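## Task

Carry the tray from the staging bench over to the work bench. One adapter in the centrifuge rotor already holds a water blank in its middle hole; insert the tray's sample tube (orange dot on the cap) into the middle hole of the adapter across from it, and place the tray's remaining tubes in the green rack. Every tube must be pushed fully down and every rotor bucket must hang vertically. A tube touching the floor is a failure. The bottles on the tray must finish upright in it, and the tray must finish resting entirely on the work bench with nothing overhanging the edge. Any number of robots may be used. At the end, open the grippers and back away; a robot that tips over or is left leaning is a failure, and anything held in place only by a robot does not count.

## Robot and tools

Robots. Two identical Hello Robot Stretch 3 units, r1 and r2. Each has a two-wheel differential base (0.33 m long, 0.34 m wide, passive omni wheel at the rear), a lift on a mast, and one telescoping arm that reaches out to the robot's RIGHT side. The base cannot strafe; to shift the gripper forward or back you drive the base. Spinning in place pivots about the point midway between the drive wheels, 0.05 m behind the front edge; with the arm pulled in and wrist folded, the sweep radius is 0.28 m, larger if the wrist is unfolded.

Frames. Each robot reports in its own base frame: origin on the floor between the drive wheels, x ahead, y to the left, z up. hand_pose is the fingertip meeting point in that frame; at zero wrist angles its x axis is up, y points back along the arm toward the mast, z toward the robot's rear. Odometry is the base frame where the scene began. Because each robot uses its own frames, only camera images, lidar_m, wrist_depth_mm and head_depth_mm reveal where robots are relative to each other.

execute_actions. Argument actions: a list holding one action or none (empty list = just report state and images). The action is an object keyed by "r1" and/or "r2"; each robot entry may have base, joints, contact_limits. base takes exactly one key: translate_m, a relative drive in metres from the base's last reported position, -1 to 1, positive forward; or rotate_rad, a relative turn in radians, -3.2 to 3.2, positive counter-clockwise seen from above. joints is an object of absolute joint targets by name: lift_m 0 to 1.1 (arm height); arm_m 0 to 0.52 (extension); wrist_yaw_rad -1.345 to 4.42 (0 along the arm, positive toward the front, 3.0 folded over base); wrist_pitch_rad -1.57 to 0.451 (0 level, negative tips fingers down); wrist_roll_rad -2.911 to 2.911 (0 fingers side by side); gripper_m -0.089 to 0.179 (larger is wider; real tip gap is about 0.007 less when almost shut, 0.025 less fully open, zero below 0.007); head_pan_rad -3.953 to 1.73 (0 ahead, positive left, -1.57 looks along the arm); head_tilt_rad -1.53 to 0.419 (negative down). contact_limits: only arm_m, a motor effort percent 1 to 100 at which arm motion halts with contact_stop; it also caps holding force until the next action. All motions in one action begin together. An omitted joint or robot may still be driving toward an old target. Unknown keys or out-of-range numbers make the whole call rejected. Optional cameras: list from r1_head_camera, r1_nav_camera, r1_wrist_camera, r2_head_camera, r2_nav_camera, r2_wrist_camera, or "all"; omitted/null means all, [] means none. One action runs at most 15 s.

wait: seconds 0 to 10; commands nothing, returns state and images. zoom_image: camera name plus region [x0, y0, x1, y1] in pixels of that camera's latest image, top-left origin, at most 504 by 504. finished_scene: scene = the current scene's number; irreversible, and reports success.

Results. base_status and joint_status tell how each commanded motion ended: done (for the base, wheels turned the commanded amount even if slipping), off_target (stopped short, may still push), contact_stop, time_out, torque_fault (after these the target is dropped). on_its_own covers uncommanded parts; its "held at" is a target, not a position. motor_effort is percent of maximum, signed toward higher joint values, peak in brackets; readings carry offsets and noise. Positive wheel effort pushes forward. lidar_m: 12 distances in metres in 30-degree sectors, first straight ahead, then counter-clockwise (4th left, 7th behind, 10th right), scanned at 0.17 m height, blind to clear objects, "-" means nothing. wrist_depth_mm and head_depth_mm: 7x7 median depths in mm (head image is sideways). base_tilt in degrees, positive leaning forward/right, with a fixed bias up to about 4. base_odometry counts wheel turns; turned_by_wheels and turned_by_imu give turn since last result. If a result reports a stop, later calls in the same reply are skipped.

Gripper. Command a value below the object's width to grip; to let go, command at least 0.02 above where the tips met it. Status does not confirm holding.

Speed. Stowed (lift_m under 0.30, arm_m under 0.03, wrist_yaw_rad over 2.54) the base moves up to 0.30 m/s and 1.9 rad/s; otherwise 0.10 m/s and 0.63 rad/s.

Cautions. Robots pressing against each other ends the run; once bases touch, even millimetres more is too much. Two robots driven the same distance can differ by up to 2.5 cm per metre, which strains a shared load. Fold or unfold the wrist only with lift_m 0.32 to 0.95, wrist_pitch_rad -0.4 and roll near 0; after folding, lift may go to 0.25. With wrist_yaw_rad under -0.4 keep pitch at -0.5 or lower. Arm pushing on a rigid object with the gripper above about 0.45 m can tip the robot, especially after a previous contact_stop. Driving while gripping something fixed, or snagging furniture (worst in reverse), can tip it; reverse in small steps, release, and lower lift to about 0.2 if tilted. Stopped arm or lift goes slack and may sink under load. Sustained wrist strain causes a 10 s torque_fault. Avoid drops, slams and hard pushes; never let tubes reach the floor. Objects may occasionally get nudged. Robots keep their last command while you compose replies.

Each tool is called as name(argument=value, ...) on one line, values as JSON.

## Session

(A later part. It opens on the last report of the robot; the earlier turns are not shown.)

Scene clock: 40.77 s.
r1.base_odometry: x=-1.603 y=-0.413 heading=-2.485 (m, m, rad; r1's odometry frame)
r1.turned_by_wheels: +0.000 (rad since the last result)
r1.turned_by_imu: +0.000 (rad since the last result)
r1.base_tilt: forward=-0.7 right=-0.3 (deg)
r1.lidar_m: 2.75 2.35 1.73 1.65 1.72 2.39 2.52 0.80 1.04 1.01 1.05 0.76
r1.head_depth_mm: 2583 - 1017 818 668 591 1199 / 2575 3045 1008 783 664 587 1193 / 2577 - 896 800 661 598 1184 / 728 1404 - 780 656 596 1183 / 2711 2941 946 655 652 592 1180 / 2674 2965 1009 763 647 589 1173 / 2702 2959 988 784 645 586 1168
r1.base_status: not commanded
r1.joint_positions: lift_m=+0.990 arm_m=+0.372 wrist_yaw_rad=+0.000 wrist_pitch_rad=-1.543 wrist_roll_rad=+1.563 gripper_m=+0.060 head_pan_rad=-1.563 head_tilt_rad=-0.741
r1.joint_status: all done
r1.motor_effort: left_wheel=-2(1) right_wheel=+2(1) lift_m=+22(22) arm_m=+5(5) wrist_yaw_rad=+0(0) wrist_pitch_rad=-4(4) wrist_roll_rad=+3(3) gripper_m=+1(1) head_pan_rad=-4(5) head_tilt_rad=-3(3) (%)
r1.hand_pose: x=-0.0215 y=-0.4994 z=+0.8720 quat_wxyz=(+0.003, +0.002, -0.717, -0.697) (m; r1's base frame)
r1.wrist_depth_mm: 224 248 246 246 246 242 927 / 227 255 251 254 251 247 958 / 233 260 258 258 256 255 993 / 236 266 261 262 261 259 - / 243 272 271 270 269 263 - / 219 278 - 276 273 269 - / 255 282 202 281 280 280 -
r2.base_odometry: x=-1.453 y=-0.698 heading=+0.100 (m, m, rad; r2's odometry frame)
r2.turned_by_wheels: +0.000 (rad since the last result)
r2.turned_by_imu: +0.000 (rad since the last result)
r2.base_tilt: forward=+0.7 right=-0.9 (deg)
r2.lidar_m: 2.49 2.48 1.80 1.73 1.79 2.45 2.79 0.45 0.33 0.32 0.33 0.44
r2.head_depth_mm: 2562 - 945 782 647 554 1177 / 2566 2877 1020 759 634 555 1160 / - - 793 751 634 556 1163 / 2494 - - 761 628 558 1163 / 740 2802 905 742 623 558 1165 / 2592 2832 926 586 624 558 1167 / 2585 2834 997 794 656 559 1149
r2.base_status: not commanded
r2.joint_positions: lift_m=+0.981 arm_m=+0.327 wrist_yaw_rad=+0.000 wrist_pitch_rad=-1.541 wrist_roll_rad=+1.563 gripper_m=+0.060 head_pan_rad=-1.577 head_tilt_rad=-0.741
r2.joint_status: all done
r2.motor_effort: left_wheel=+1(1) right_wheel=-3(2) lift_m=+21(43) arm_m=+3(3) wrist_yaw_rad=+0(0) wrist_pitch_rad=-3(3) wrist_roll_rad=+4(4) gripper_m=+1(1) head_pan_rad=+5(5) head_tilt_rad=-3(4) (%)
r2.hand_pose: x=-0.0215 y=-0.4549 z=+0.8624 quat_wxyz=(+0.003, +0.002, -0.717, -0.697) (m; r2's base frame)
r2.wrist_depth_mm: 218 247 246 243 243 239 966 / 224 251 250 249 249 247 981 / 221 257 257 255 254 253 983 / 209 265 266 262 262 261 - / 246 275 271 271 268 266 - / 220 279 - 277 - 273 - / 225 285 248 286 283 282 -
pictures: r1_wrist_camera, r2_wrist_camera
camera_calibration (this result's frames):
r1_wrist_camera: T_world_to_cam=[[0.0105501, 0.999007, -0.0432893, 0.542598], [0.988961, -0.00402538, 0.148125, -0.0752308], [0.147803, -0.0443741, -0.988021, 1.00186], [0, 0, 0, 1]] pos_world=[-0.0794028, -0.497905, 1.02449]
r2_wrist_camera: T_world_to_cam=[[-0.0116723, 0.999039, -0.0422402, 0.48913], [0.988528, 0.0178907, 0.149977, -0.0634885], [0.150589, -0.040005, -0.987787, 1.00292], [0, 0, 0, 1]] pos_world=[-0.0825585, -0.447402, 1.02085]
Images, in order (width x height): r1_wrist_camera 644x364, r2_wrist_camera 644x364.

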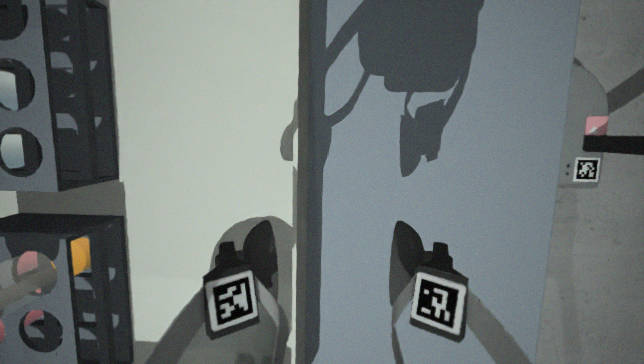

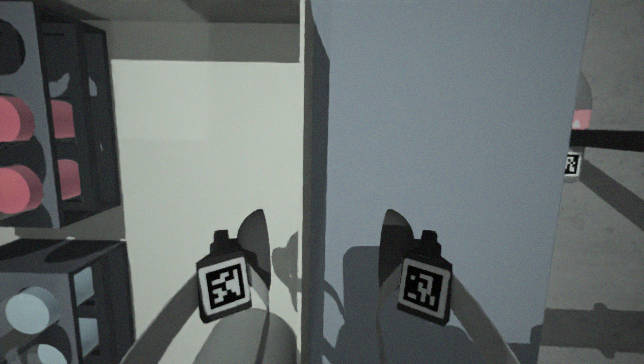

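execute_actions(actions=[{"r1":{"joints":{"arm_m":0.393}},"r2":{"joints":{"arm_m":0.336}}}], cameras=[])

execute_actions(actions=[{"r1":{"joints":{"lift_m":0.933}},"r2":{"joints":{"lift_m":0.92}}}], cameras=["r1_wrist_camera","r2_wrist_camera"])

execute_actions(actions=[{"r1":{"joints":{"gripper_m":-0.06}},"r2":{"joints":{"gripper_m":-0.06}}}], cameras=[])

execute_actions(actions=[{"r1":{"joints":{"lift_m":0.983}},"r2":{"joints":{"lift_m":0.97}}}], cameras=["r1_wrist_camera","r2_wrist_camera","r1_nav_camera"])

Scene clock: 43.83 s.
r1.base_odometry: x=-1.603 y=-0.413 heading=-2.485 (m, m, rad; r1's odometry frame)
r1.turned_by_wheels: +0.000 (rad since the last result)
r1.turned_by_imu: +0.000 (rad since the last result)
r1.base_tilt: forward=-0.7 right=-0.3 (deg)
r1.lidar_m: 2.75 2.35 1.73 1.65 1.72 2.40 2.52 0.80 1.04 1.01 1.05 0.75
r1.head_depth_mm: 2582 - 1019 818 668 592 1199 / 2600 3056 1008 781 663 587 1191 / 2550 - 890 803 661 599 1190 / 714 1404 804 781 656 595 1188 / 2681 2961 945 656 652 593 1174 / 2693 2947 1004 764 650 590 1174 / 2696 2992 988 784 646 587 1167
r1.base_status: not commanded
r1.joint_positions: lift_m=+0.990 arm_m=+0.393 wrist_yaw_rad=+0.000 wrist_pitch_rad=-1.543 wrist_roll_rad=+1.563 gripper_m=+0.060 head_pan_rad=-1.563 head_tilt_rad=-0.741
r1.joint_status: all done
r1.motor_effort: left_wheel=-2(1) right_wheel=+1(1) lift_m=+22(22) arm_m=+5(5) wrist_yaw_rad=-1(0) wrist_pitch_rad=-4(4) wrist_roll_rad=+3(4) gripper_m=+0(0) head_pan_rad=-5(5) head_tilt_rad=-3(4) (%)
r1.hand_pose: x=-0.0215 y=-0.5204 z=+0.8720 quat_wxyz=(+0.003, +0.002, -0.717, -0.697) (m; r1's base frame)
r1.wrist_depth_mm: 223 249 248 246 245 244 242 / 222 254 253 252 250 247 249 / 202 258 259 257 254 253 253 / 238 266 265 261 263 258 989 / 221 269 272 270 263 261 - / 221 273 - 275 272 271 - / 224 259 202 279 284 276 -
r2.base_odometry: x=-1.453 y=-0.698 heading=+0.100 (m, m, rad; r2's odometry frame)
r2.turned_by_wheels: +0.000 (rad since the last result)
r2.turned_by_imu: +0.000 (rad since the last result)
r2.base_tilt: forward=+0.7 right=-0.8 (deg)
r2.lidar_m: 2.49 2.49 1.80 1.73 1.79 2.45 2.79 0.45 0.33 0.32 0.33 0.45
r2.head_depth_mm: 2574 - 947 780 647 554 1182 / 2569 2869 969 757 634 555 1161 / - - 800 754 635 557 1159 / 2479 - - 762 638 556 1166 / 681 2797 900 741 623 558 1166 / 2607 2834 928 587 625 558 1168 / 2574 2859 999 793 657 559 1149
r2.base_status: not commanded
r2.joint_positions: lift_m=+0.981 arm_m=+0.336 wrist_yaw_rad=+0.000 wrist_pitch_rad=-1.541 wrist_roll_rad=+1.563 gripper_m=+0.060 head_pan_rad=-1.577 head_tilt_rad=-0.741
r2.joint_status: all done
r2.motor_effort: left_wheel=+1(2) right_wheel=-3(3) lift_m=+21(21) arm_m=+3(4) wrist_yaw_rad=+0(0) wrist_pitch_rad=-3(3) wrist_roll_rad=+4(4) gripper_m=+1(1) head_pan_rad=+4(4) head_tilt_rad=-3(3) (%)
r2.hand_pose: x=-0.0215 y=-0.4639 z=+0.8624 quat_wxyz=(+0.003, +0.002, -0.717, -0.697) (m; r2's base frame)
r2.wrist_depth_mm: 214 243 245 243 246 239 241 / 202 252 251 250 249 246 990 / 203 258 259 254 254 253 994 / 205 266 264 264 264 261 - / 245 273 273 270 268 269 - / 217 279 - 278 - 274 - / 224 260 255 283 285 283 -
pictures: none
No camera images: the call's "cameras" was empty. Leave "cameras" out to get every camera's image.

Scene clock: 45.20 s.
r1.base_odometry: x=-1.603 y=-0.413 heading=-2.485 (m, m, rad; r1's odometry frame)
r1.turned_by_wheels: +0.000 (rad since the last result)
r1.turned_by_imu: +0.000 (rad since the last result)
r1.base_tilt: forward=-0.7 right=-0.3 (deg)
r1.lidar_m: 2.75 2.35 1.73 1.65 1.72 2.40 2.51 0.80 1.04 1.01 1.05 0.75
r1.head_depth_mm: 2678 2939 - 780 651 590 1193 / 2666 - 1009 782 665 588 1197 / 2664 - 873 801 660 599 1185 / 756 1117 - 779 655 596 1183 / 1118 2962 945 656 651 592 1179 / 2694 3004 1009 766 650 590 1171 / 2699 2991 988 786 645 588 1167
r1.base_status: not commanded
r1.joint_positions: lift_m=+0.933 arm_m=+0.393 wrist_yaw_rad=+0.000 wrist_pitch_rad=-1.543 wrist_roll_rad=+1.563 gripper_m=+0.060 head_pan_rad=-1.563 head_tilt_rad=-0.741
r1.joint_status: all done
r1.motor_effort: left_wheel=-1(2) right_wheel=+1(1) lift_m=+22(24) arm_m=+5(6) wrist_yaw_rad=+0(0) wrist_pitch_rad=-4(3) wrist_roll_rad=+3(3) gripper_m=+1(1) head_pan_rad=-5(4) head_tilt_rad=-2(3) (%)
r1.hand_pose: x=-0.0215 y=-0.5204 z=+0.8150 quat_wxyz=(+0.003, +0.002, -0.717, -0.697) (m; r1's base frame)
r1.wrist_depth_mm: 192 195 193 191 192 190 188 / 196 200 197 195 197 194 193 / 197 204 202 201 200 200 195 / 203 209 208 204 203 203 199 / 213 213 210 211 209 207 204 / 190 219 - 216 214 211 210 / 217 221 203 219 221 216 215
r2.base_odometry: x=-1.453 y=-0.698 heading=+0.100 (m, m, rad; r2's odometry frame)
r2.turned_by_wheels: +0.000 (rad since the last result)
r2.turned_by_imu: +0.000 (rad since the last result)
r2.base_tilt: forward=+0.8 right=-0.8 (deg)
r2.lidar_m: 2.50 2.48 1.80 1.73 1.80 2.44 2.79 0.45 0.33 0.32 0.33 0.44
r2.head_depth_mm: 2680 2907 - 748 634 555 1176 / 2642 - 953 751 635 556 1162 / 2650 - - 755 633 556 1165 / 2527 775 - 760 622 557 1162 / 684 1511 906 740 624 558 1163 / 2555 2833 927 587 624 559 1170 / 2576 2858 998 791 655 560 1147
r2.base_status: not commanded
r2.joint_positions: lift_m=+0.920 arm_m=+0.336 wrist_yaw_rad=+0.000 wrist_pitch_rad=-1.541 wrist_roll_rad=+1.563 gripper_m=+0.060 head_pan_rad=-1.577 head_tilt_rad=-0.741
r2.joint_status: all done
r2.motor_effort: left_wheel=+2(1) right_wheel=-3(3) lift_m=+21(19) arm_m=+3(3) wrist_yaw_rad=+0(1) wrist_pitch_rad=-3(3) wrist_roll_rad=+4(4) gripper_m=+0(0) head_pan_rad=+5(4) head_tilt_rad=-3(3) (%)
r2.hand_pose: x=-0.0215 y=-0.4639 z=+0.8024 quat_wxyz=(+0.003, +0.002, -0.717, -0.697) (m; r2's base frame)
r2.wrist_depth_mm: 187 190 187 185 186 183 183 / 192 193 190 189 189 189 188 / 195 198 197 195 195 194 193 / 201 202 202 200 201 199 199 / 207 208 206 207 206 203 203 / 212 215 - 213 - 209 208 / 214 221 220 219 219 215 216
pictures: r1_wrist_camera, r2_wrist_camera
camera_calibration (this result's frames):
r1_wrist_camera: T_world_to_cam=[[0.0105497, 0.999008, -0.0432616, 0.561078], [0.988961, -0.00402908, 0.148124, -0.0668734], [0.147803, -0.0443467, -0.988022, 0.944626], [0, 0, 0, 1]] pos_world=[-0.0794028, -0.5189, 0.96749]
r2_wrist_camera: T_world_to_cam=[[-0.0116724, 0.99904, -0.0422261, 0.495571], [0.988528, 0.0178887, 0.149977, -0.0543286], [0.150589, -0.039991, -0.987787, 0.943288], [0, 0, 0, 1]] pos_world=[-0.0825585, -0.4564, 0.960842]
Images, in order (width x height): r1_wrist_camera 644x364, r2_wrist_camera 644x364.

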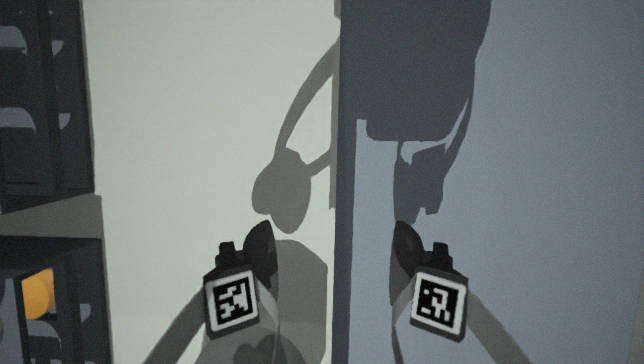

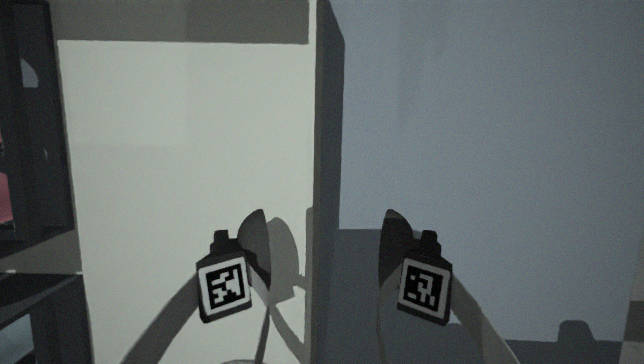

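Scene clock: 46.87 s.
r1.base_odometry: x=-1.603 y=-0.413 heading=-2.485 (m, m, rad; r1's odometry frame)
r1.turned_by_wheels: +0.000 (rad since the last result)
r1.turned_by_imu: +0.000 (rad since the last result)
r1.base_tilt: forward=-0.7 right=-0.3 (deg)
r1.lidar_m: 2.75 2.36 1.73 1.65 1.72 2.39 2.52 0.80 1.04 1.01 1.04 0.76
r1.head_depth_mm: 2689 2980 - 778 650 590 1193 / 2671 - 1007 782 664 588 1194 / 2679 - 868 799 660 598 1186 / 758 1372 - 777 656 595 1181 / 1125 2961 948 659 653 592 1178 / 2690 2963 1009 765 648 589 1174 / 2682 3008 987 785 645 586 1162
r1.base_status: not commanded
r1.joint_positions: lift_m=+0.933 arm_m=+0.393 wrist_yaw_rad=+0.000 wrist_pitch_rad=-1.535 wrist_roll_rad=+1.568 gripper_m=-0.059 head_pan_rad=-1.563 head_tilt_rad=-0.741
r1.joint_status: all done
r1.motor_effort: left_wheel=-2(1) right_wheel=+1(2) lift_m=+26(26) arm_m=+4(6) wrist_yaw_rad=+0(0) wrist_pitch_rad=-8(8) wrist_roll_rad=+1(3) gripper_m=-21(96) head_pan_rad=-4(4) head_tilt_rad=-4(4) (%)
r1.hand_pose: x=-0.0215 y=-0.5224 z=+0.8146 quat_wxyz=(+0.001, +0.001, -0.719, -0.695) (m; r1's base frame)
r1.wrist_depth_mm: 192 194 193 191 191 189 187 / 196 198 196 195 195 191 191 / 200 203 201 199 200 196 194 / 202 206 204 203 203 199 198 / 211 210 209 207 208 205 204 / 189 214 213 - 211 209 207 / 191 219 217 215 219 215 213
r2.base_odometry: x=-1.453 y=-0.698 heading=+0.100 (m, m, rad; r2's odometry frame)
r2.turned_by_wheels: +0.000 (rad since the last result)
r2.turned_by_imu: +0.000 (rad since the last result)
r2.base_tilt: forward=+0.7 right=-0.7 (deg)
r2.lidar_m: 2.49 2.48 1.80 1.73 1.80 2.45 2.79 0.45 0.33 0.32 0.33 0.45
r2.head_depth_mm: 2641 2888 - 749 633 554 1179 / 2658 - 950 741 634 555 1160 / 2636 - - 752 631 556 1162 / 2541 777 - 748 623 557 1163 / 684 1474 904 740 623 558 1166 / 2570 2835 959 583 624 559 1168 / 2590 2841 999 793 656 559 1147
r2.base_status: not commanded
r2.joint_positions: lift_m=+0.920 arm_m=+0.336 wrist_yaw_rad=-0.001 wrist_pitch_rad=-1.529 wrist_roll_rad=+1.568 gripper_m=-0.059 head_pan_rad=-1.577 head_tilt_rad=-0.741
r2.joint_status: all done
r2.motor_effort: left_wheel=+2(1) right_wheel=-3(3) lift_m=+28(28) arm_m=+3(4) wrist_yaw_rad=+0(0) wrist_pitch_rad=-7(10) wrist_roll_rad=+1(4) gripper_m=-29(100) head_pan_rad=+4(5) head_tilt_rad=-3(4) (%)
r2.hand_pose: x=-0.0215 y=-0.4670 z=+0.8019 quat_wxyz=(+0.001, +0.001, -0.721, -0.693) (m; r2's base frame)
r2.wrist_depth_mm: 185 185 183 183 184 183 180 / 190 189 189 189 189 187 185 / 193 195 193 193 194 192 189 / 200 201 199 198 199 197 195 / 201 207 206 201 204 202 199 / 211 212 210 - 208 207 205 / 191 221 218 217 216 213 212
pictures: none
No camera images: the call's "cameras" was empty. Leave "cameras" out to get every camera's image.

Scene clock: 48.17 s.
r1.base_odometry: x=-1.603 y=-0.413 heading=-2.485 (m, m, rad; r1's odometry frame)
r1.turned_by_wheels: +0.000 (rad since the last result)
r1.turned_by_imu: +0.000 (rad since the last result)
r1.base_tilt: forward=-0.8 right=-0.3 (deg)
r1.lidar_m: 2.75 2.35 1.74 1.65 1.72 2.40 2.51 0.80 1.05 1.01 1.05 0.76
r1.head_depth_mm: 2624 - 1009 818 668 591 1197 / 2586 3044 967 671 663 588 1193 / 2592 - 798 735 660 599 1184 / 712 1405 - 734 656 596 1180 / 2653 2968 616 642 652 591 1177 / 2694 2968 1011 741 649 590 1174 / 2723 2987 989 787 645 586 1173
r1.base_status: not commanded
r1.joint_positions: lift_m=+0.983 arm_m=+0.393 wrist_yaw_rad=+0.000 wrist_pitch_rad=-1.535 wrist_roll_rad=+1.568 gripper_m=-0.056 head_pan_rad=-1.563 head_tilt_rad=-0.741
r1.joint_status: all done
r1.motor_effort: left_wheel=-2(2) right_wheel=+2(2) lift_m=+31(35) arm_m=+5(5) wrist_yaw_rad=+0(0) wrist_pitch_rad=-7(7) wrist_roll_rad=+1(1) gripper_m=-19(22) head_pan_rad=-5(4) head_tilt_rad=-4(4) (%)
r1.hand_pose: x=-0.0215 y=-0.5224 z=+0.8644 quat_wxyz=(+0.001, +0.000, -0.719, -0.695) (m; r1's base frame)
r1.wrist_depth_mm: 195 196 194 193 237 233 234 / 198 200 199 196 243 238 238 / 199 204 200 200 248 245 241 / 203 206 205 205 253 249 250 / 211 211 209 207 257 254 - / 191 215 212 - 265 259 - / 191 220 216 216 269 267 -
r2.base_odometry: x=-1.453 y=-0.698 heading=+0.100 (m, m, rad; r2's odometry frame)
r2.turned_by_wheels: +0.000 (rad since the last result)
r2.turned_by_imu: +0.000 (rad since the last result)
r2.base_tilt: forward=+0.6 right=-0.8 (deg)
r2.lidar_m: 2.49 2.48 1.80 1.73 1.80 2.44 2.80 0.45 0.33 0.32 0.33 0.45
r2.head_depth_mm: 2618 - 914 781 648 554 1181 / 2561 2889 1004 663 635 555 1160 / 2547 - 770 702 635 556 1161 / 2478 - - 708 638 557 1160 / 677 1502 836 692 624 558 1163 / 2588 2835 861 560 624 558 1167 / 2586 2827 997 769 655 559 1146
r2.base_status: not commanded
r2.joint_positions: lift_m=+0.969 arm_m=+0.336 wrist_yaw_rad=-0.001 wrist_pitch_rad=-1.530 wrist_roll_rad=+1.568 gripper_m=-0.052 head_pan_rad=-1.577 head_tilt_rad=-0.741
r2.joint_status: all done
r2.on_its_own: gripper_m is held at -0.053, not at your -0.060, by its stall guard, which is still easing
r2.motor_effort: left_wheel=+1(1) right_wheel=-2(3) lift_m=+52(54) arm_m=+3(3) wrist_yaw_rad=+0(1) wrist_pitch_rad=-7(7) wrist_roll_rad=+1(1) gripper_m=-24(28) head_pan_rad=+5(5) head_tilt_rad=-4(2) (%)
r2.hand_pose: x=-0.0215 y=-0.4670 z=+0.8509 quat_wxyz=(+0.001, +0.001, -0.721, -0.693) (m; r2's base frame)
r2.wrist_depth_mm: 182 182 181 181 231 228 228 / 188 188 187 186 238 233 234 / 192 194 192 192 242 241 240 / 199 200 198 199 249 248 - / 202 207 204 200 255 252 - / 212 215 210 - 261 257 - / 190 222 220 220 272 265 -
pictures: r1_nav_camera (sideways: a quarter turn counterclockwise sets it upright), r1_wrist_camera, r2_wrist_camera
camera_calibration (this result's frames):
r1_nav_camera: T_world_to_cam=[[-0.00843886, -0.671356, 0.741087, -0.92413], [-0.999226, -0.022808, -0.0320402, 0.0997905], [0.0384131, -0.740784, -0.670644, 0.83321], [0, 0, 0, 1]] pos_world=[0.0599085, -0.000915178, 1.24685]
r1_wrist_camera: T_world_to_cam=[[0.0161496, 0.998567, -0.0510117, 0.571857], [0.988903, -0.00841613, 0.148325, -0.0766715], [0.147683, -0.052841, -0.987622, 0.988521], [0, 0, 0, 1]] pos_world=[-0.0794026, -0.519448, 1.01683]
r2_wrist_camera: T_world_to_cam=[[-0.00687016, 0.998529, -0.0537801, 0.510397], [0.988585, 0.0148768, 0.149928, -0.0629235], [0.150508, -0.0521362, -0.987233, 0.984959], [0, 0, 0, 1]] pos_world=[-0.0825324, -0.457358, 1.00927]
Images, in order (width x height): r1_nav_camera 672x504, r1_wrist_camera 644x364, r2_wrist_camera 644x364.

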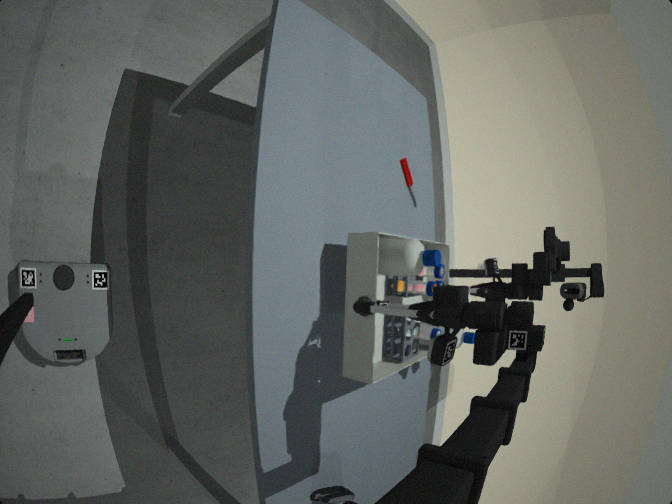

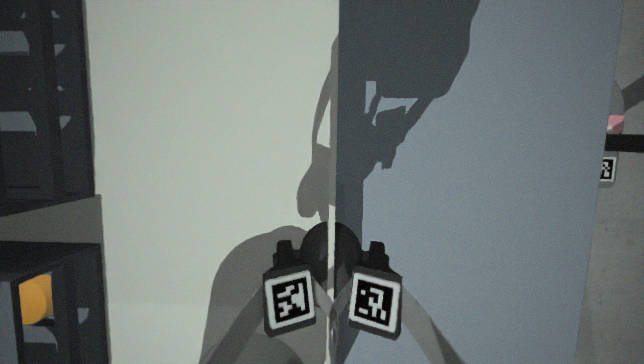

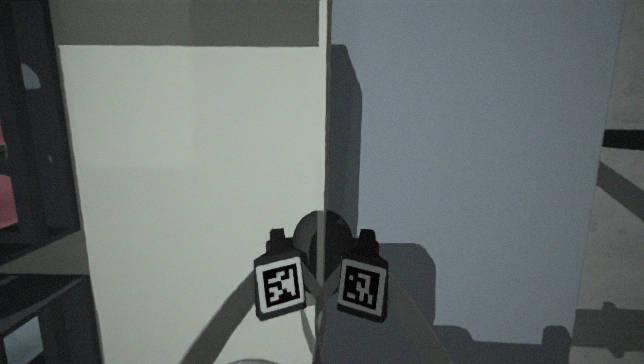

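execute_actions(actions=[{"r1":{"joints":{"lift_m":1.073}},"r2":{"joints":{"lift_m":1.06,"head_pan_rad":-0.7}}}], cameras=[])

execute_actions(actions=[{"r1":{"base":{"translate_m":-0.5}},"r2":{"base":{"translate_m":0.5}}}], cameras=["r1_wrist_camera","r2_wrist_camera"])

execute_actions(actions=[{"r1":{"base":{"translate_m":-0.7}},"r2":{"base":{"translate_m":0.7}}}], cameras=["r1_wrist_camera","r2_wrist_camera","r2_nav_camera"])

Scene clock: 53.03 s.
r1.base_odometry: x=-1.603 y=-0.413 heading=-2.485 (m, m, rad; r1's odometry frame)
r1.turned_by_wheels: +0.000 (rad since the last result)
r1.turned_by_imu: +0.000 (rad since the last result)
r1.base_tilt: forward=-0.8 right=-0.3 (deg)
r1.lidar_m: 2.75 2.35 1.74 1.65 1.72 2.40 2.51 0.80 1.04 1.01 1.05 0.76
r1.head_depth_mm: 2692 2984 1057 795 667 592 1198 / 2753 2842 710 743 664 588 1194 / - 829 717 738 661 597 1187 / 753 - 713 753 654 594 1182 / 2644 877 560 750 653 593 1179 / 2699 2968 585 766 649 588 1170 / 2723 2981 989 784 645 586 1171
r1.base_status: not commanded
r1.joint_positions: lift_m=+1.073 arm_m=+0.393 wrist_yaw_rad=+0.000 wrist_pitch_rad=-1.535 wrist_roll_rad=+1.568 gripper_m=-0.056 head_pan_rad=-1.563 head_tilt_rad=-0.741
r1.joint_status: all done
r1.motor_effort: left_wheel=-2(1) right_wheel=+2(2) lift_m=+32(34) arm_m=+5(4) wrist_yaw_rad=+1(0) wrist_pitch_rad=-7(8) wrist_roll_rad=+1(1) gripper_m=-20(20) head_pan_rad=-5(5) head_tilt_rad=-3(4) (%)
r1.hand_pose: x=-0.0215 y=-0.5224 z=+0.9544 quat_wxyz=(+0.001, +0.000, -0.719, -0.695) (m; r1's base frame)
r1.wrist_depth_mm: 195 195 195 193 319 321 - / 196 200 198 196 328 325 - / 201 204 202 200 333 331 - / 202 206 205 203 341 338 - / 210 210 207 207 351 345 - / 191 216 212 - 355 358 - / 191 219 214 216 370 366 -
r2.base_odometry: x=-1.453 y=-0.698 heading=+0.100 (m, m, rad; r2's odometry frame)
r2.turned_by_wheels: +0.000 (rad since the last result)
r2.turned_by_imu: +0.000 (rad since the last result)
r2.base_tilt: forward=+0.7 right=-0.9 (deg)
r2.lidar_m: 2.50 2.48 1.80 1.73 1.80 2.45 2.80 0.45 0.33 0.32 0.33 0.44
r2.head_depth_mm: 2963 3041 982 782 649 555 512 / 3214 3192 967 783 650 555 1177 / 3459 3215 989 785 650 1278 1182 / 3831 3239 994 788 668 1357 1146 / - 3251 992 789 1485 1309 1184 / - 3240 2412 815 1108 1311 1187 / - 3299 2417 1771 1600 1362 1190
r2.base_status: not commanded
r2.joint_positions: lift_m=+1.059 arm_m=+0.336 wrist_yaw_rad=-0.001 wrist_pitch_rad=-1.530 wrist_roll_rad=+1.568 gripper_m=-0.049 head_pan_rad=-0.707 head_tilt_rad=-0.741
r2.joint_status: all done
r2.on_its_own: gripper_m is held at -0.050, not at your -0.060, by its stall guard, which is not easing now
r2.motor_effort: left_wheel=+1(1) right_wheel=-2(2) lift_m=+53(56) arm_m=+3(3) wrist_yaw_rad=+0(1) wrist_pitch_rad=-7(7) wrist_roll_rad=+1(1) gripper_m=-24(24) head_pan_rad=+5(53) head_tilt_rad=-3(3) (%)
r2.hand_pose: x=-0.0215 y=-0.4670 z=+0.9409 quat_wxyz=(+0.001, +0.001, -0.721, -0.693) (m; r2's base frame)
r2.wrist_depth_mm: 182 183 181 180 320 313 - / 188 187 185 187 324 323 - / 193 194 192 192 335 328 - / 199 200 198 200 341 341 - / 201 207 203 199 351 347 - / 211 214 212 - 361 356 - / 191 222 219 220 371 - -
pictures: none
No camera images: the call's "cameras" was empty. Leave "cameras" out to get every camera's image.

Scene clock: 59.47 s.
r1.base_odometry: x=-1.207 y=-0.107 heading=-2.485 (m, m, rad; r1's odometry frame)
r1.turned_by_wheels: +0.000 (rad since the last result)
r1.turned_by_imu: +0.000 (rad since the last result)
r1.base_tilt: forward=-0.8 right=-0.3 (deg)
r1.lidar_m: 3.26 2.36 1.71 1.65 1.74 2.40 2.03 2.23 0.41 1.00 1.04 1.22
r1.head_depth_mm: 2658 2979 2590 816 667 591 1152 / 2762 2864 709 741 665 587 930 / - 807 713 694 661 586 1190 / 749 - 712 755 651 582 1180 / 2641 874 556 749 653 591 1179 / 2708 2963 584 765 649 589 1174 / 2730 2939 1002 787 646 588 1164
r1.base_status: done
r1.joint_positions: lift_m=+1.073 arm_m=+0.393 wrist_yaw_rad=+0.000 wrist_pitch_rad=-1.544 wrist_roll_rad=+1.568 gripper_m=-0.056 head_pan_rad=-1.563 head_tilt_rad=-0.741
r1.joint_status: not commanded
r1.motor_effort: left_wheel=-2(4) right_wheel=+2(3) lift_m=+31(32) arm_m=+4(4) wrist_yaw_rad=-1(0) wrist_pitch_rad=-3(8) wrist_roll_rad=+1(1) gripper_m=-20(21) head_pan_rad=-5(4) head_tilt_rad=-3(4) (%)
r1.hand_pose: x=-0.0215 y=-0.5200 z=+0.9545 quat_wxyz=(+0.001, +0.000, -0.716, -0.698) (m; r1's base frame)
r1.wrist_depth_mm: 192 197 194 193 323 319 - / 195 200 197 196 328 326 - / 199 202 200 201 335 333 - / 201 207 204 202 347 343 - / 208 210 208 205 353 348 - / 187 213 212 - 358 362 - / 190 217 215 214 367 366 -
r2.base_odometry: x=-0.955 y=-0.648 heading=+0.100 (m, m, rad; r2's odometry frame)
r2.turned_by_wheels: +0.000 (rad since the last result)
r2.turned_by_imu: -0.002 (rad since the last result)
r2.base_tilt: forward=+0.7 right=-0.8 (deg)
r2.lidar_m: 1.99 2.49 1.81 1.74 1.80 2.44 1.24 0.45 0.32 0.31 0.32 2.19
r2.head_depth_mm: 2959 3081 2383 1896 649 555 511 / 3191 3199 2385 1906 650 555 1136 / 3464 3216 2401 1906 1578 594 877 / 3829 3220 2397 1909 1590 1359 1186 / - 3241 2402 1920 1594 1356 1188 / - 3264 2420 1921 1599 1373 1187 / - 2978 2342 1922 1598 1366 1188
r2.base_status: done
r2.joint_positions: lift_m=+1.059 arm_m=+0.336 wrist_yaw_rad=-0.001 wrist_pitch_rad=-1.541 wrist_roll_rad=+1.568 gripper_m=-0.049 head_pan_rad=-0.707 head_tilt_rad=-0.741
r2.joint_status: not commanded
r2.on_its_own: gripper_m is held at -0.050, not at your -0.060, by its stall guard, which is not easing now
r2.motor_effort: left_wheel=+0(4) right_wheel=-1(7) lift_m=+53(52) arm_m=+3(3) wrist_yaw_rad=+1(1) wrist_pitch_rad=-3(7) wrist_roll_rad=+1(1) gripper_m=-24(23) head_pan_rad=+5(5) head_tilt_rad=-3(3) (%)
r2.hand_pose: x=-0.0215 y=-0.4640 z=+0.9411 quat_wxyz=(+0.001, +0.001, -0.717, -0.697) (m; r2's base frame)
r2.wrist_depth_mm: 180 182 180 182 314 317 - / 186 187 185 187 325 324 - / 190 193 192 191 333 332 - / 196 199 196 199 343 344 - / 201 206 203 200 352 354 - / 210 212 210 - 361 367 - / 190 219 218 220 369 - -
pictures: r1_wrist_camera, r2_wrist_camera
camera_calibration (this result's frames):
r1_wrist_camera: T_world_to_cam=[[0.0161454, 0.999012, -0.0414108, 0.565057], [0.988902, -0.00983719, 0.148241, -0.0906815], [0.147688, -0.0433446, -0.988084, 1.08306], [0, 0, 0, 1]] pos_world=[-0.0794022, -0.518446, 1.10699]
r2_wrist_camera: T_world_to_cam=[[-0.00687779, 0.999089, -0.0421118, 0.501528], [0.988584, 0.0131322, 0.1501, -0.0774614], [0.150516, -0.0405987, -0.987774, 1.08], [0, 0, 0, 1]] pos_world=[-0.0825317, -0.456207, 1.09955]
Images, in order (width x height): r1_wrist_camera 644x364, r2_wrist_camera 644x364.

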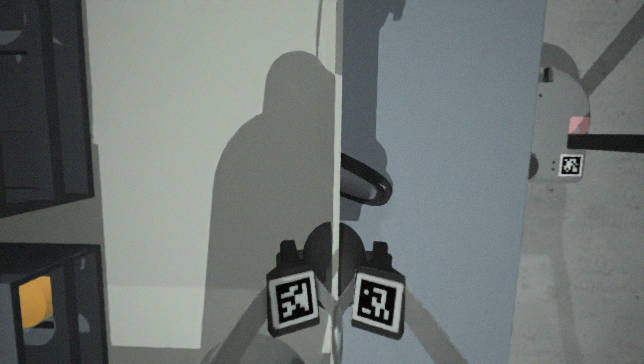

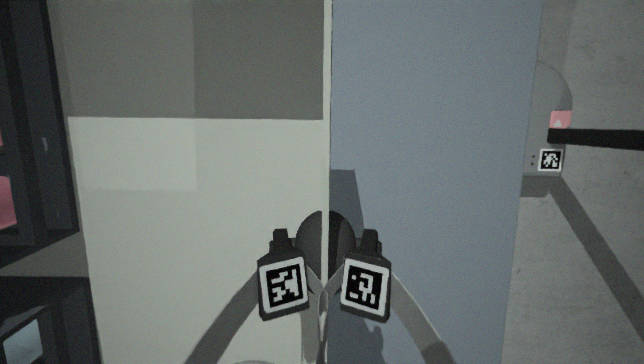

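Scene clock: 67.80 s.
r1.base_odometry: x=-0.652 y=+0.320 heading=-2.485 (m, m, rad; r1's odometry frame)
r1.turned_by_wheels: +0.000 (rad since the last result)
r1.turned_by_imu: +0.000 (rad since the last result)
r1.base_tilt: forward=-0.7 right=-0.3 (deg)
r1.lidar_m: 1.90 2.37 1.74 1.68 1.74 2.41 1.34 1.34 3.18 1.31 1.09 0.57
r1.head_depth_mm: 2647 2967 2581 1934 1635 1378 1203 / 2766 2858 706 1812 1622 1370 1201 / - 794 703 1793 1610 1371 1186 / 726 - 702 1614 1600 1366 1177 / 2633 862 548 1615 1598 1349 1175 / 2666 2931 583 1875 1592 1342 1170 / 2694 2960 2465 1870 1509 1336 1165
r1.base_status: done
r1.joint_positions: lift_m=+1.073 arm_m=+0.393 wrist_yaw_rad=+0.000 wrist_pitch_rad=-1.566 wrist_roll_rad=+1.568 gripper_m=-0.056 head_pan_rad=-1.563 head_tilt_rad=-0.741
r1.joint_status: not commanded
r1.motor_effort: left_wheel=-2(6) right_wheel=+2(4) lift_m=+32(32) arm_m=+4(5) wrist_yaw_rad=+1(1) wrist_pitch_rad=+8(8) wrist_roll_rad=+1(1) gripper_m=-21(23) head_pan_rad=-4(5) head_tilt_rad=-3(3) (%)
r1.hand_pose: x=-0.0215 y=-0.5144 z=+0.9550 quat_wxyz=(+0.001, +0.000, -0.708, -0.706) (m; r1's base frame)
r1.wrist_depth_mm: 190 193 193 192 - - - / 193 196 196 195 - - - / 194 199 200 199 - - - / 197 203 202 201 - - - / 208 207 205 205 - - - / 186 211 210 - - - - / 186 216 213 214 - - -
r2.base_odometry: x=-0.259 y=-0.578 heading=+0.100 (m, m, rad; r2's odometry frame)
r2.turned_by_wheels: +0.000 (rad since the last result)
r2.turned_by_imu: -0.001 (rad since the last result)
r2.base_tilt: forward=+0.6 right=-0.8 (deg)
r2.lidar_m: 1.30 2.50 1.81 1.75 1.81 2.45 1.24 0.56 1.06 1.31 3.15 1.58
r2.head_depth_mm: 2940 3032 2383 1894 1577 1355 1178 / 3196 3220 2389 1893 1582 1349 1182 / 3429 3190 2378 1905 1582 1356 1180 / 3754 3225 2410 1914 1589 1357 1190 / - 1615 2244 1915 1585 1361 1188 / - 1503 2419 1922 1594 1366 1190 / - 1369 2432 1923 1602 1361 1188
r2.base_status: done
r2.joint_positions: lift_m=+1.059 arm_m=+0.336 wrist_yaw_rad=-0.001 wrist_pitch_rad=-1.554 wrist_roll_rad=+1.568 gripper_m=-0.049 head_pan_rad=-0.707 head_tilt_rad=-0.741
r2.joint_status: not commanded
r2.on_its_own: gripper_m is held at -0.050, not at your -0.060, by its stall guard, which is not easing now
r2.motor_effort: left_wheel=+0(4) right_wheel=-1(5) lift_m=+53(53) arm_m=+3(2) wrist_yaw_rad=+0(0) wrist_pitch_rad=+2(3) wrist_roll_rad=+1(1) gripper_m=-24(24) head_pan_rad=+5(5) head_tilt_rad=-3(3) (%)
r2.hand_pose: x=-0.0215 y=-0.4607 z=+0.9413 quat_wxyz=(+0.001, +0.001, -0.713, -0.701) (m; r2's base frame)
r2.wrist_depth_mm: 179 181 180 179 - - - / 184 184 185 186 - - - / 188 191 191 191 - - - / 195 198 196 198 - - - / 199 204 203 202 - - - / 209 212 209 - - - - / 188 218 216 - - - -
pictures: r1_wrist_camera, r2_nav_camera (sideways: a quarter turn counterclockwise sets it upright), r2_wrist_camera
camera_calibration (this result's frames):
r1_wrist_camera: T_world_to_cam=[[0.0161354, 0.999674, -0.0197844, 0.539216], [0.988901, -0.0130324, 0.148003, -0.0921104], [0.147697, -0.0219529, -0.988789, 1.09541], [0, 0, 0, 1]] pos_world=[-0.0794014, -0.516194, 1.10743]
r2_nav_camera: T_world_to_cam=[[0.506953, -0.405009, 0.760898, -0.954128], [-0.620025, -0.784569, -0.00451317, 0.0610918], [0.598805, -0.469488, -0.648855, 0.800643], [0, 0, 0, 1]] pos_world=[0.0421473, 0.0373926, 1.24577]
r2_wrist_camera: T_world_to_cam=[[-0.00689185, 0.999541, -0.0294957, 0.486632], [0.988582, 0.0112504, 0.150263, -0.078561], [0.150526, -0.0281233, -0.988206, 1.08652], [0, 0, 0, 1]] pos_world=[-0.0825311, -0.454968, 1.09986]
Images, in order (width x height): r1_wrist_camera 644x364, r2_nav_camera 672x504, r2_wrist_camera 644x364.

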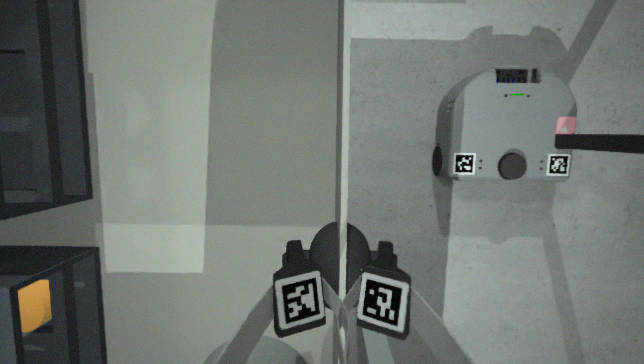

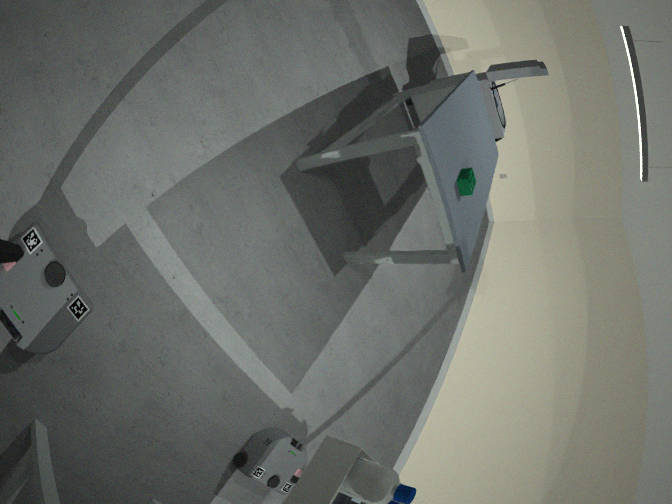

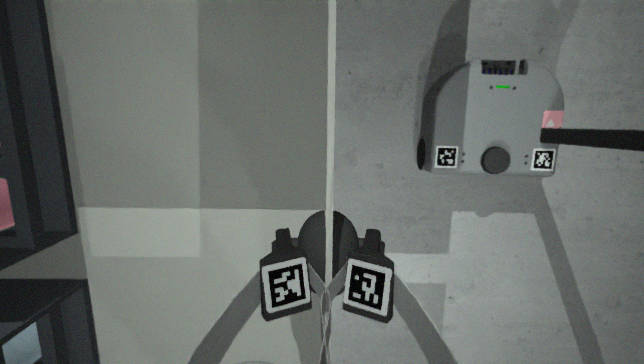

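execute_actions(actions=[{"r1":{"base":{"translate_m":-1.0},"joints":{"arm_m":0.381}},"r2":{"base":{"translate_m":1.0},"joints":{"arm_m":0.326}}}], cameras=["r1_wrist_camera","r2_wrist_camera","r2_nav_camera"])

execute_actions(actions=[{"r1":{"base":{"translate_m":-0.6},"joints":{"arm_m":0.376}},"r2":{"base":{"translate_m":0.6},"joints":{"arm_m":0.321,"head_pan_rad":-1.3}}}], cameras=["r1_wrist_camera","r2_wrist_camera","r2_nav_camera","r1_nav_camera"])

Scene clock: 81.30 s.
r1.base_odometry: x=+0.140 y=+0.930 heading=-2.485 (m, m, rad; r1's odometry frame)
r1.turned_by_wheels: +0.000 (rad since the last result)
r1.turned_by_imu: +0.000 (rad since the last result)
r1.base_tilt: forward=-0.7 right=-0.4 (deg)
r1.lidar_m: 1.49 2.35 1.75 1.69 1.76 2.41 1.74 1.39 0.44 1.29 3.19 1.49
r1.head_depth_mm: 2635 2971 1054 819 1519 1380 846 / 2747 2830 705 592 1554 1374 1187 / - 792 696 1791 1627 1374 1187 / 730 - 692 1610 1607 1360 1183 / 2608 871 544 1587 1595 1354 1179 / 2680 2948 587 1820 1577 1345 1173 / 2669 2967 2441 1918 1582 1342 1170
r1.base_status: done
r1.joint_positions: lift_m=+1.073 arm_m=+0.381 wrist_yaw_rad=+0.000 wrist_pitch_rad=-1.566 wrist_roll_rad=+1.568 gripper_m=-0.056 head_pan_rad=-1.563 head_tilt_rad=-0.741
r1.joint_status: all done
r1.motor_effort: left_wheel=-2(4) right_wheel=+2(4) lift_m=+32(31) arm_m=-4(6) wrist_yaw_rad=+1(1) wrist_pitch_rad=+8(8) wrist_roll_rad=+1(1) gripper_m=-22(20) head_pan_rad=-5(4) head_tilt_rad=-3(4) (%)
r1.hand_pose: x=-0.0215 y=-0.5031 z=+0.9549 quat_wxyz=(+0.001, +0.000, -0.709, -0.706) (m; r1's base frame)
r1.wrist_depth_mm: 189 193 192 192 - - - / 193 195 195 196 - - - / 196 200 199 199 - - - / 197 203 204 203 - - - / 207 207 206 207 - - - / 186 210 209 - - - - / 187 214 213 212 - - -
r2.base_odometry: x=+0.736 y=-0.478 heading=+0.100 (m, m, rad; r2's odometry frame)
r2.turned_by_wheels: +0.000 (rad since the last result)
r2.turned_by_imu: -0.002 (rad since the last result)
r2.base_tilt: forward=+0.6 right=-0.9 (deg)
r2.lidar_m: 1.08 2.53 1.84 1.76 1.82 2.47 1.51 1.75 3.17 1.29 0.38 0.40
r2.head_depth_mm: 2939 3072 984 781 1503 1352 1183 / 3169 3167 983 785 667 1358 1180 / 3451 3251 989 785 652 709 1140 / 3798 1337 991 786 653 1275 1040 / - 1349 993 788 688 1357 1168 / 3791 1354 998 791 1516 1309 1191 / 3477 1351 999 843 1554 1366 1193
r2.base_status: done
r2.joint_positions: lift_m=+1.059 arm_m=+0.326 wrist_yaw_rad=-0.001 wrist_pitch_rad=-1.554 wrist_roll_rad=+1.568 gripper_m=-0.049 head_pan_rad=-0.707 head_tilt_rad=-0.741
r2.joint_status: all done
r2.on_its_own: gripper_m is held at -0.050, not at your -0.060, by its stall guard, which is not easing now
r2.motor_effort: left_wheel=+1(6) right_wheel=-1(5) lift_m=+53(53) arm_m=+0(1) wrist_yaw_rad=+1(1) wrist_pitch_rad=+2(6) wrist_roll_rad=+1(1) gripper_m=-24(24) head_pan_rad=+4(5) head_tilt_rad=-4(3) (%)
r2.hand_pose: x=-0.0215 y=-0.4510 z=+0.9413 quat_wxyz=(+0.001, +0.001, -0.713, -0.701) (m; r2's base frame)
r2.wrist_depth_mm: 179 180 179 180 - - - / 184 185 184 186 - - - / 190 190 190 192 - - - / 194 197 197 198 - - - / 199 203 203 201 - - - / 209 211 209 - - - - / 188 217 217 - - - -
pictures: r1_wrist_camera, r2_nav_camera (sideways: a quarter turn counterclockwise sets it upright), r2_wrist_camera
camera_calibration (this result's frames):
r1_wrist_camera: T_world_to_cam=[[0.0161345, 0.999672, -0.019889, 0.527975], [0.988901, -0.013016, 0.148004, -0.0919553], [0.147697, -0.0220563, -0.988787, 1.09561], [0, 0, 0, 1]] pos_world=[-0.0794014, -0.504834, 1.10743]
r2_nav_camera: T_world_to_cam=[[0.50696, -0.405, 0.760898, -0.954128], [-0.620011, -0.78458, -0.00451317, 0.0610917], [0.598814, -0.469477, -0.648855, 0.800643], [0, 0, 0, 1]] pos_world=[0.0421466, 0.0373933, 1.24577]
r2_wrist_camera: T_world_to_cam=[[-0.00689391, 0.99954, -0.0295199, 0.476971], [0.988582, 0.0112561, 0.150262, -0.0786671], [0.150526, -0.0281469, -0.988205, 1.08678], [0, 0, 0, 1]] pos_world=[-0.0825311, -0.445277, 1.09986]
Images, in order (width x height): r1_wrist_camera 644x364, r2_nav_camera 672x504, r2_wrist_camera 644x364.

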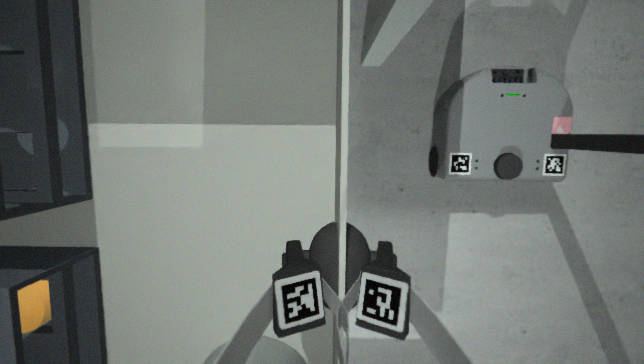

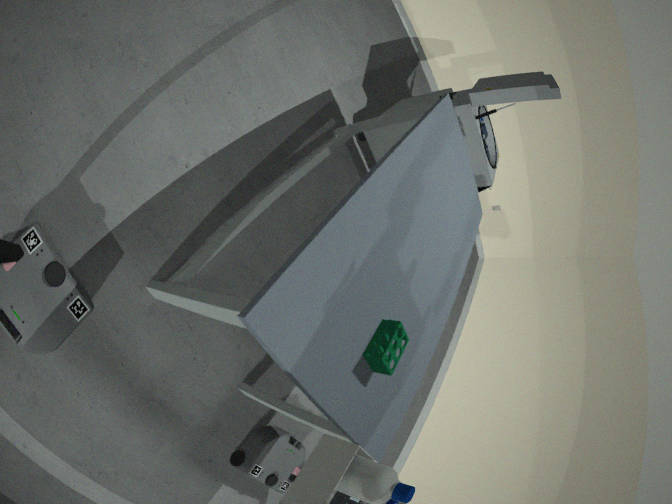

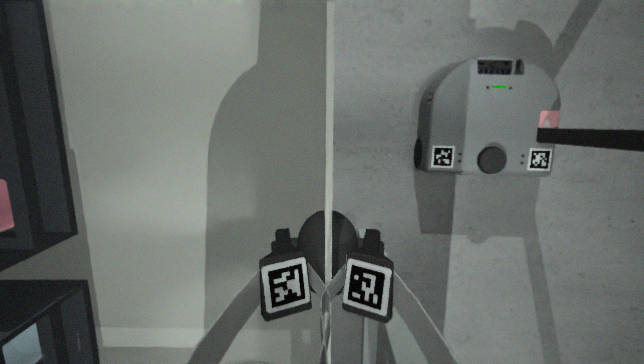

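Scene clock: 88.63 s.
r1.base_odometry: x=+0.616 y=+1.296 heading=-2.486 (m, m, rad; r1's odometry frame)
r1.turned_by_wheels: +0.000 (rad since the last result)
r1.turned_by_imu: -0.001 (rad since the last result)
r1.base_tilt: forward=-0.7 right=-0.3 (deg)
r1.lidar_m: 2.07 2.38 1.75 1.69 1.76 2.42 1.33 1.16 1.02 0.98 0.43 2.27
r1.head_depth_mm: 2637 2950 1059 792 669 578 1194 / 2763 2829 700 585 666 576 1188 / - 786 701 585 660 572 1187 / 734 - 686 734 656 568 1177 / 2608 2869 535 726 653 566 1175 / 2660 2944 582 745 650 576 1170 / 2660 2947 1000 786 646 573 1146
r1.base_status: done
r1.joint_positions: lift_m=+1.073 arm_m=+0.376 wrist_yaw_rad=+0.000 wrist_pitch_rad=-1.566 wrist_roll_rad=+1.568 gripper_m=-0.056 head_pan_rad=-1.563 head_tilt_rad=-0.741
r1.joint_status: all done
r1.motor_effort: left_wheel=-2(4) right_wheel=+2(3) lift_m=+31(32) arm_m=-3(7) wrist_yaw_rad=+0(0) wrist_pitch_rad=+8(8) wrist_roll_rad=+1(1) gripper_m=-23(22) head_pan_rad=-5(5) head_tilt_rad=-3(3) (%)
r1.hand_pose: x=-0.0215 y=-0.4979 z=+0.9550 quat_wxyz=(+0.001, +0.000, -0.708, -0.706) (m; r1's base frame)
r1.wrist_depth_mm: 188 193 191 193 327 327 - / 191 197 194 195 334 330 - / 195 200 199 197 339 336 - / 198 202 201 203 345 344 - / 206 205 206 206 355 357 - / 185 210 211 - 358 - - / 185 214 214 211 369 - -
r2.base_odometry: x=+1.333 y=-0.419 heading=+0.100 (m, m, rad; r2's odometry frame)
r2.turned_by_wheels: +0.000 (rad since the last result)
r2.turned_by_imu: -0.001 (rad since the last result)
r2.base_tilt: forward=+0.6 right=-0.7 (deg)
r2.lidar_m: 1.04 2.54 1.84 1.77 1.82 2.48 2.11 0.41 0.29 0.28 0.29 0.39
r2.head_depth_mm: 640 - 614 512 649 554 493 / 2454 1334 645 531 650 555 502 / 2607 2794 521 526 652 557 513 / 2661 2921 491 538 652 557 1121 / 2739 2937 993 767 654 558 1147 / 2770 3004 992 790 654 559 1169 / 2838 3077 1002 791 657 559 1192
r2.base_status: done
r2.joint_positions: lift_m=+1.059 arm_m=+0.321 wrist_yaw_rad=-0.001 wrist_pitch_rad=-1.554 wrist_roll_rad=+1.568 gripper_m=-0.049 head_pan_rad=-1.293 head_tilt_rad=-0.741
r2.joint_status: all done
r2.on_its_own: gripper_m is held at -0.050, not at your -0.060, by its stall guard, which is not easing now
r2.motor_effort: left_wheel=+0(6) right_wheel=-1(6) lift_m=+53(53) arm_m=+0(0) wrist_yaw_rad=+1(1) wrist_pitch_rad=+2(2) wrist_roll_rad=+1(1) gripper_m=-24(24) head_pan_rad=-4(46) head_tilt_rad=-3(4) (%)
r2.hand_pose: x=-0.0215 y=-0.4459 z=+0.9413 quat_wxyz=(+0.001, +0.001, -0.713, -0.701) (m; r2's base frame)
r2.wrist_depth_mm: 179 179 179 180 319 313 - / 184 185 185 184 328 327 - / 187 192 190 191 335 333 - / 194 197 196 198 348 345 - / 198 204 204 202 354 354 - / 206 210 209 - 360 366 - / 187 218 216 219 378 375 -
pictures: r1_nav_camera (sideways: a quarter turn counterclockwise sets it upright), r1_wrist_camera, r2_nav_camera (sideways: a quarter turn counterclockwise sets it upright), r2_wrist_camera
camera_calibration (this result's frames):
r1_nav_camera: T_world_to_cam=[[-0.00843894, -0.671356, 0.741087, -0.92413], [-0.999226, -0.0228079, -0.0320402, 0.0997905], [0.038413, -0.740784, -0.670644, 0.83321], [0, 0, 0, 1]] pos_world=[0.0599085, -0.000915184, 1.24685]
r1_wrist_camera: T_world_to_cam=[[0.0161187, 0.999677, -0.0196474, 0.522616], [0.988901, -0.0130362, 0.148001, -0.0918961], [0.147697, -0.0218149, -0.988792, 1.09585], [0, 0, 0, 1]] pos_world=[-0.0794016, -0.499739, 1.10744]
r2_nav_camera: T_world_to_cam=[[0.198516, -0.617758, 0.760898, -0.952246], [-0.950409, -0.310971, -0.00451317, 0.0631072], [0.239405, -0.722268, -0.648855, 0.802836], [0, 0, 0, 1]] pos_world=[0.0568102, 0.0112291, 1.24577]
r2_wrist_camera: T_world_to_cam=[[-0.00690698, 0.999545, -0.0293756, 0.471736], [0.988582, 0.0112473, 0.150264, -0.0787303], [0.150526, -0.0280023, -0.988209, 1.08699], [0, 0, 0, 1]] pos_world=[-0.0825314, -0.440197, 1.09987]
Images, in order (width x height): r1_nav_camera 672x504, r1_wrist_camera 644x364, r2_nav_camera 672x504, r2_wrist_camera 644x364.

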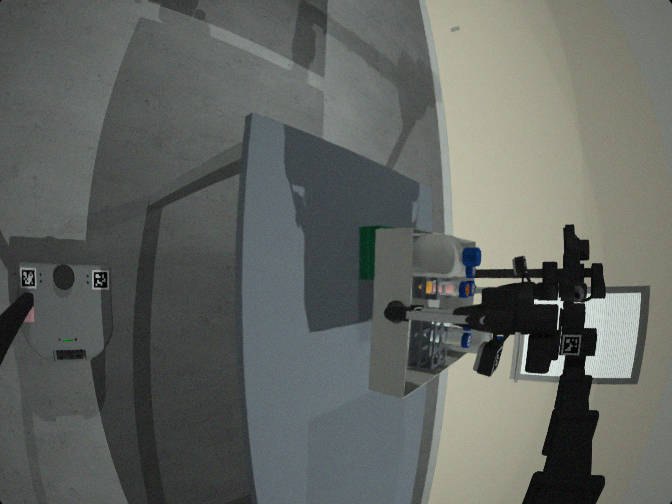

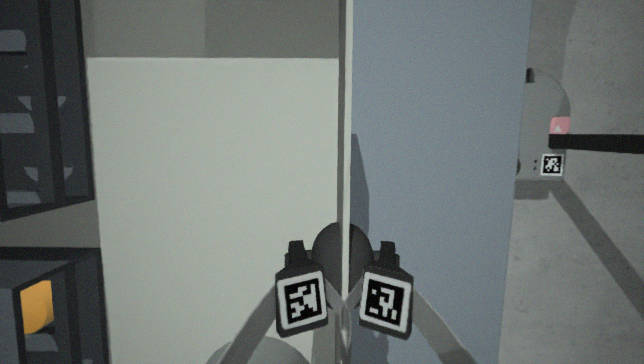

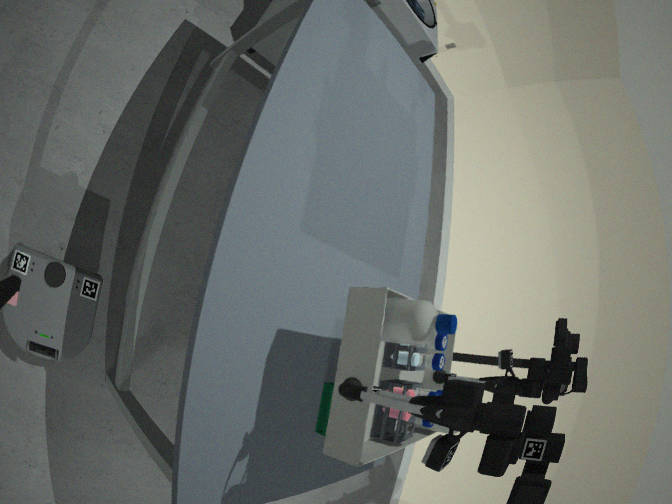

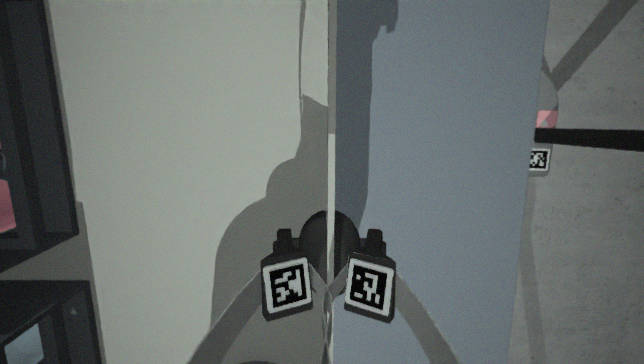

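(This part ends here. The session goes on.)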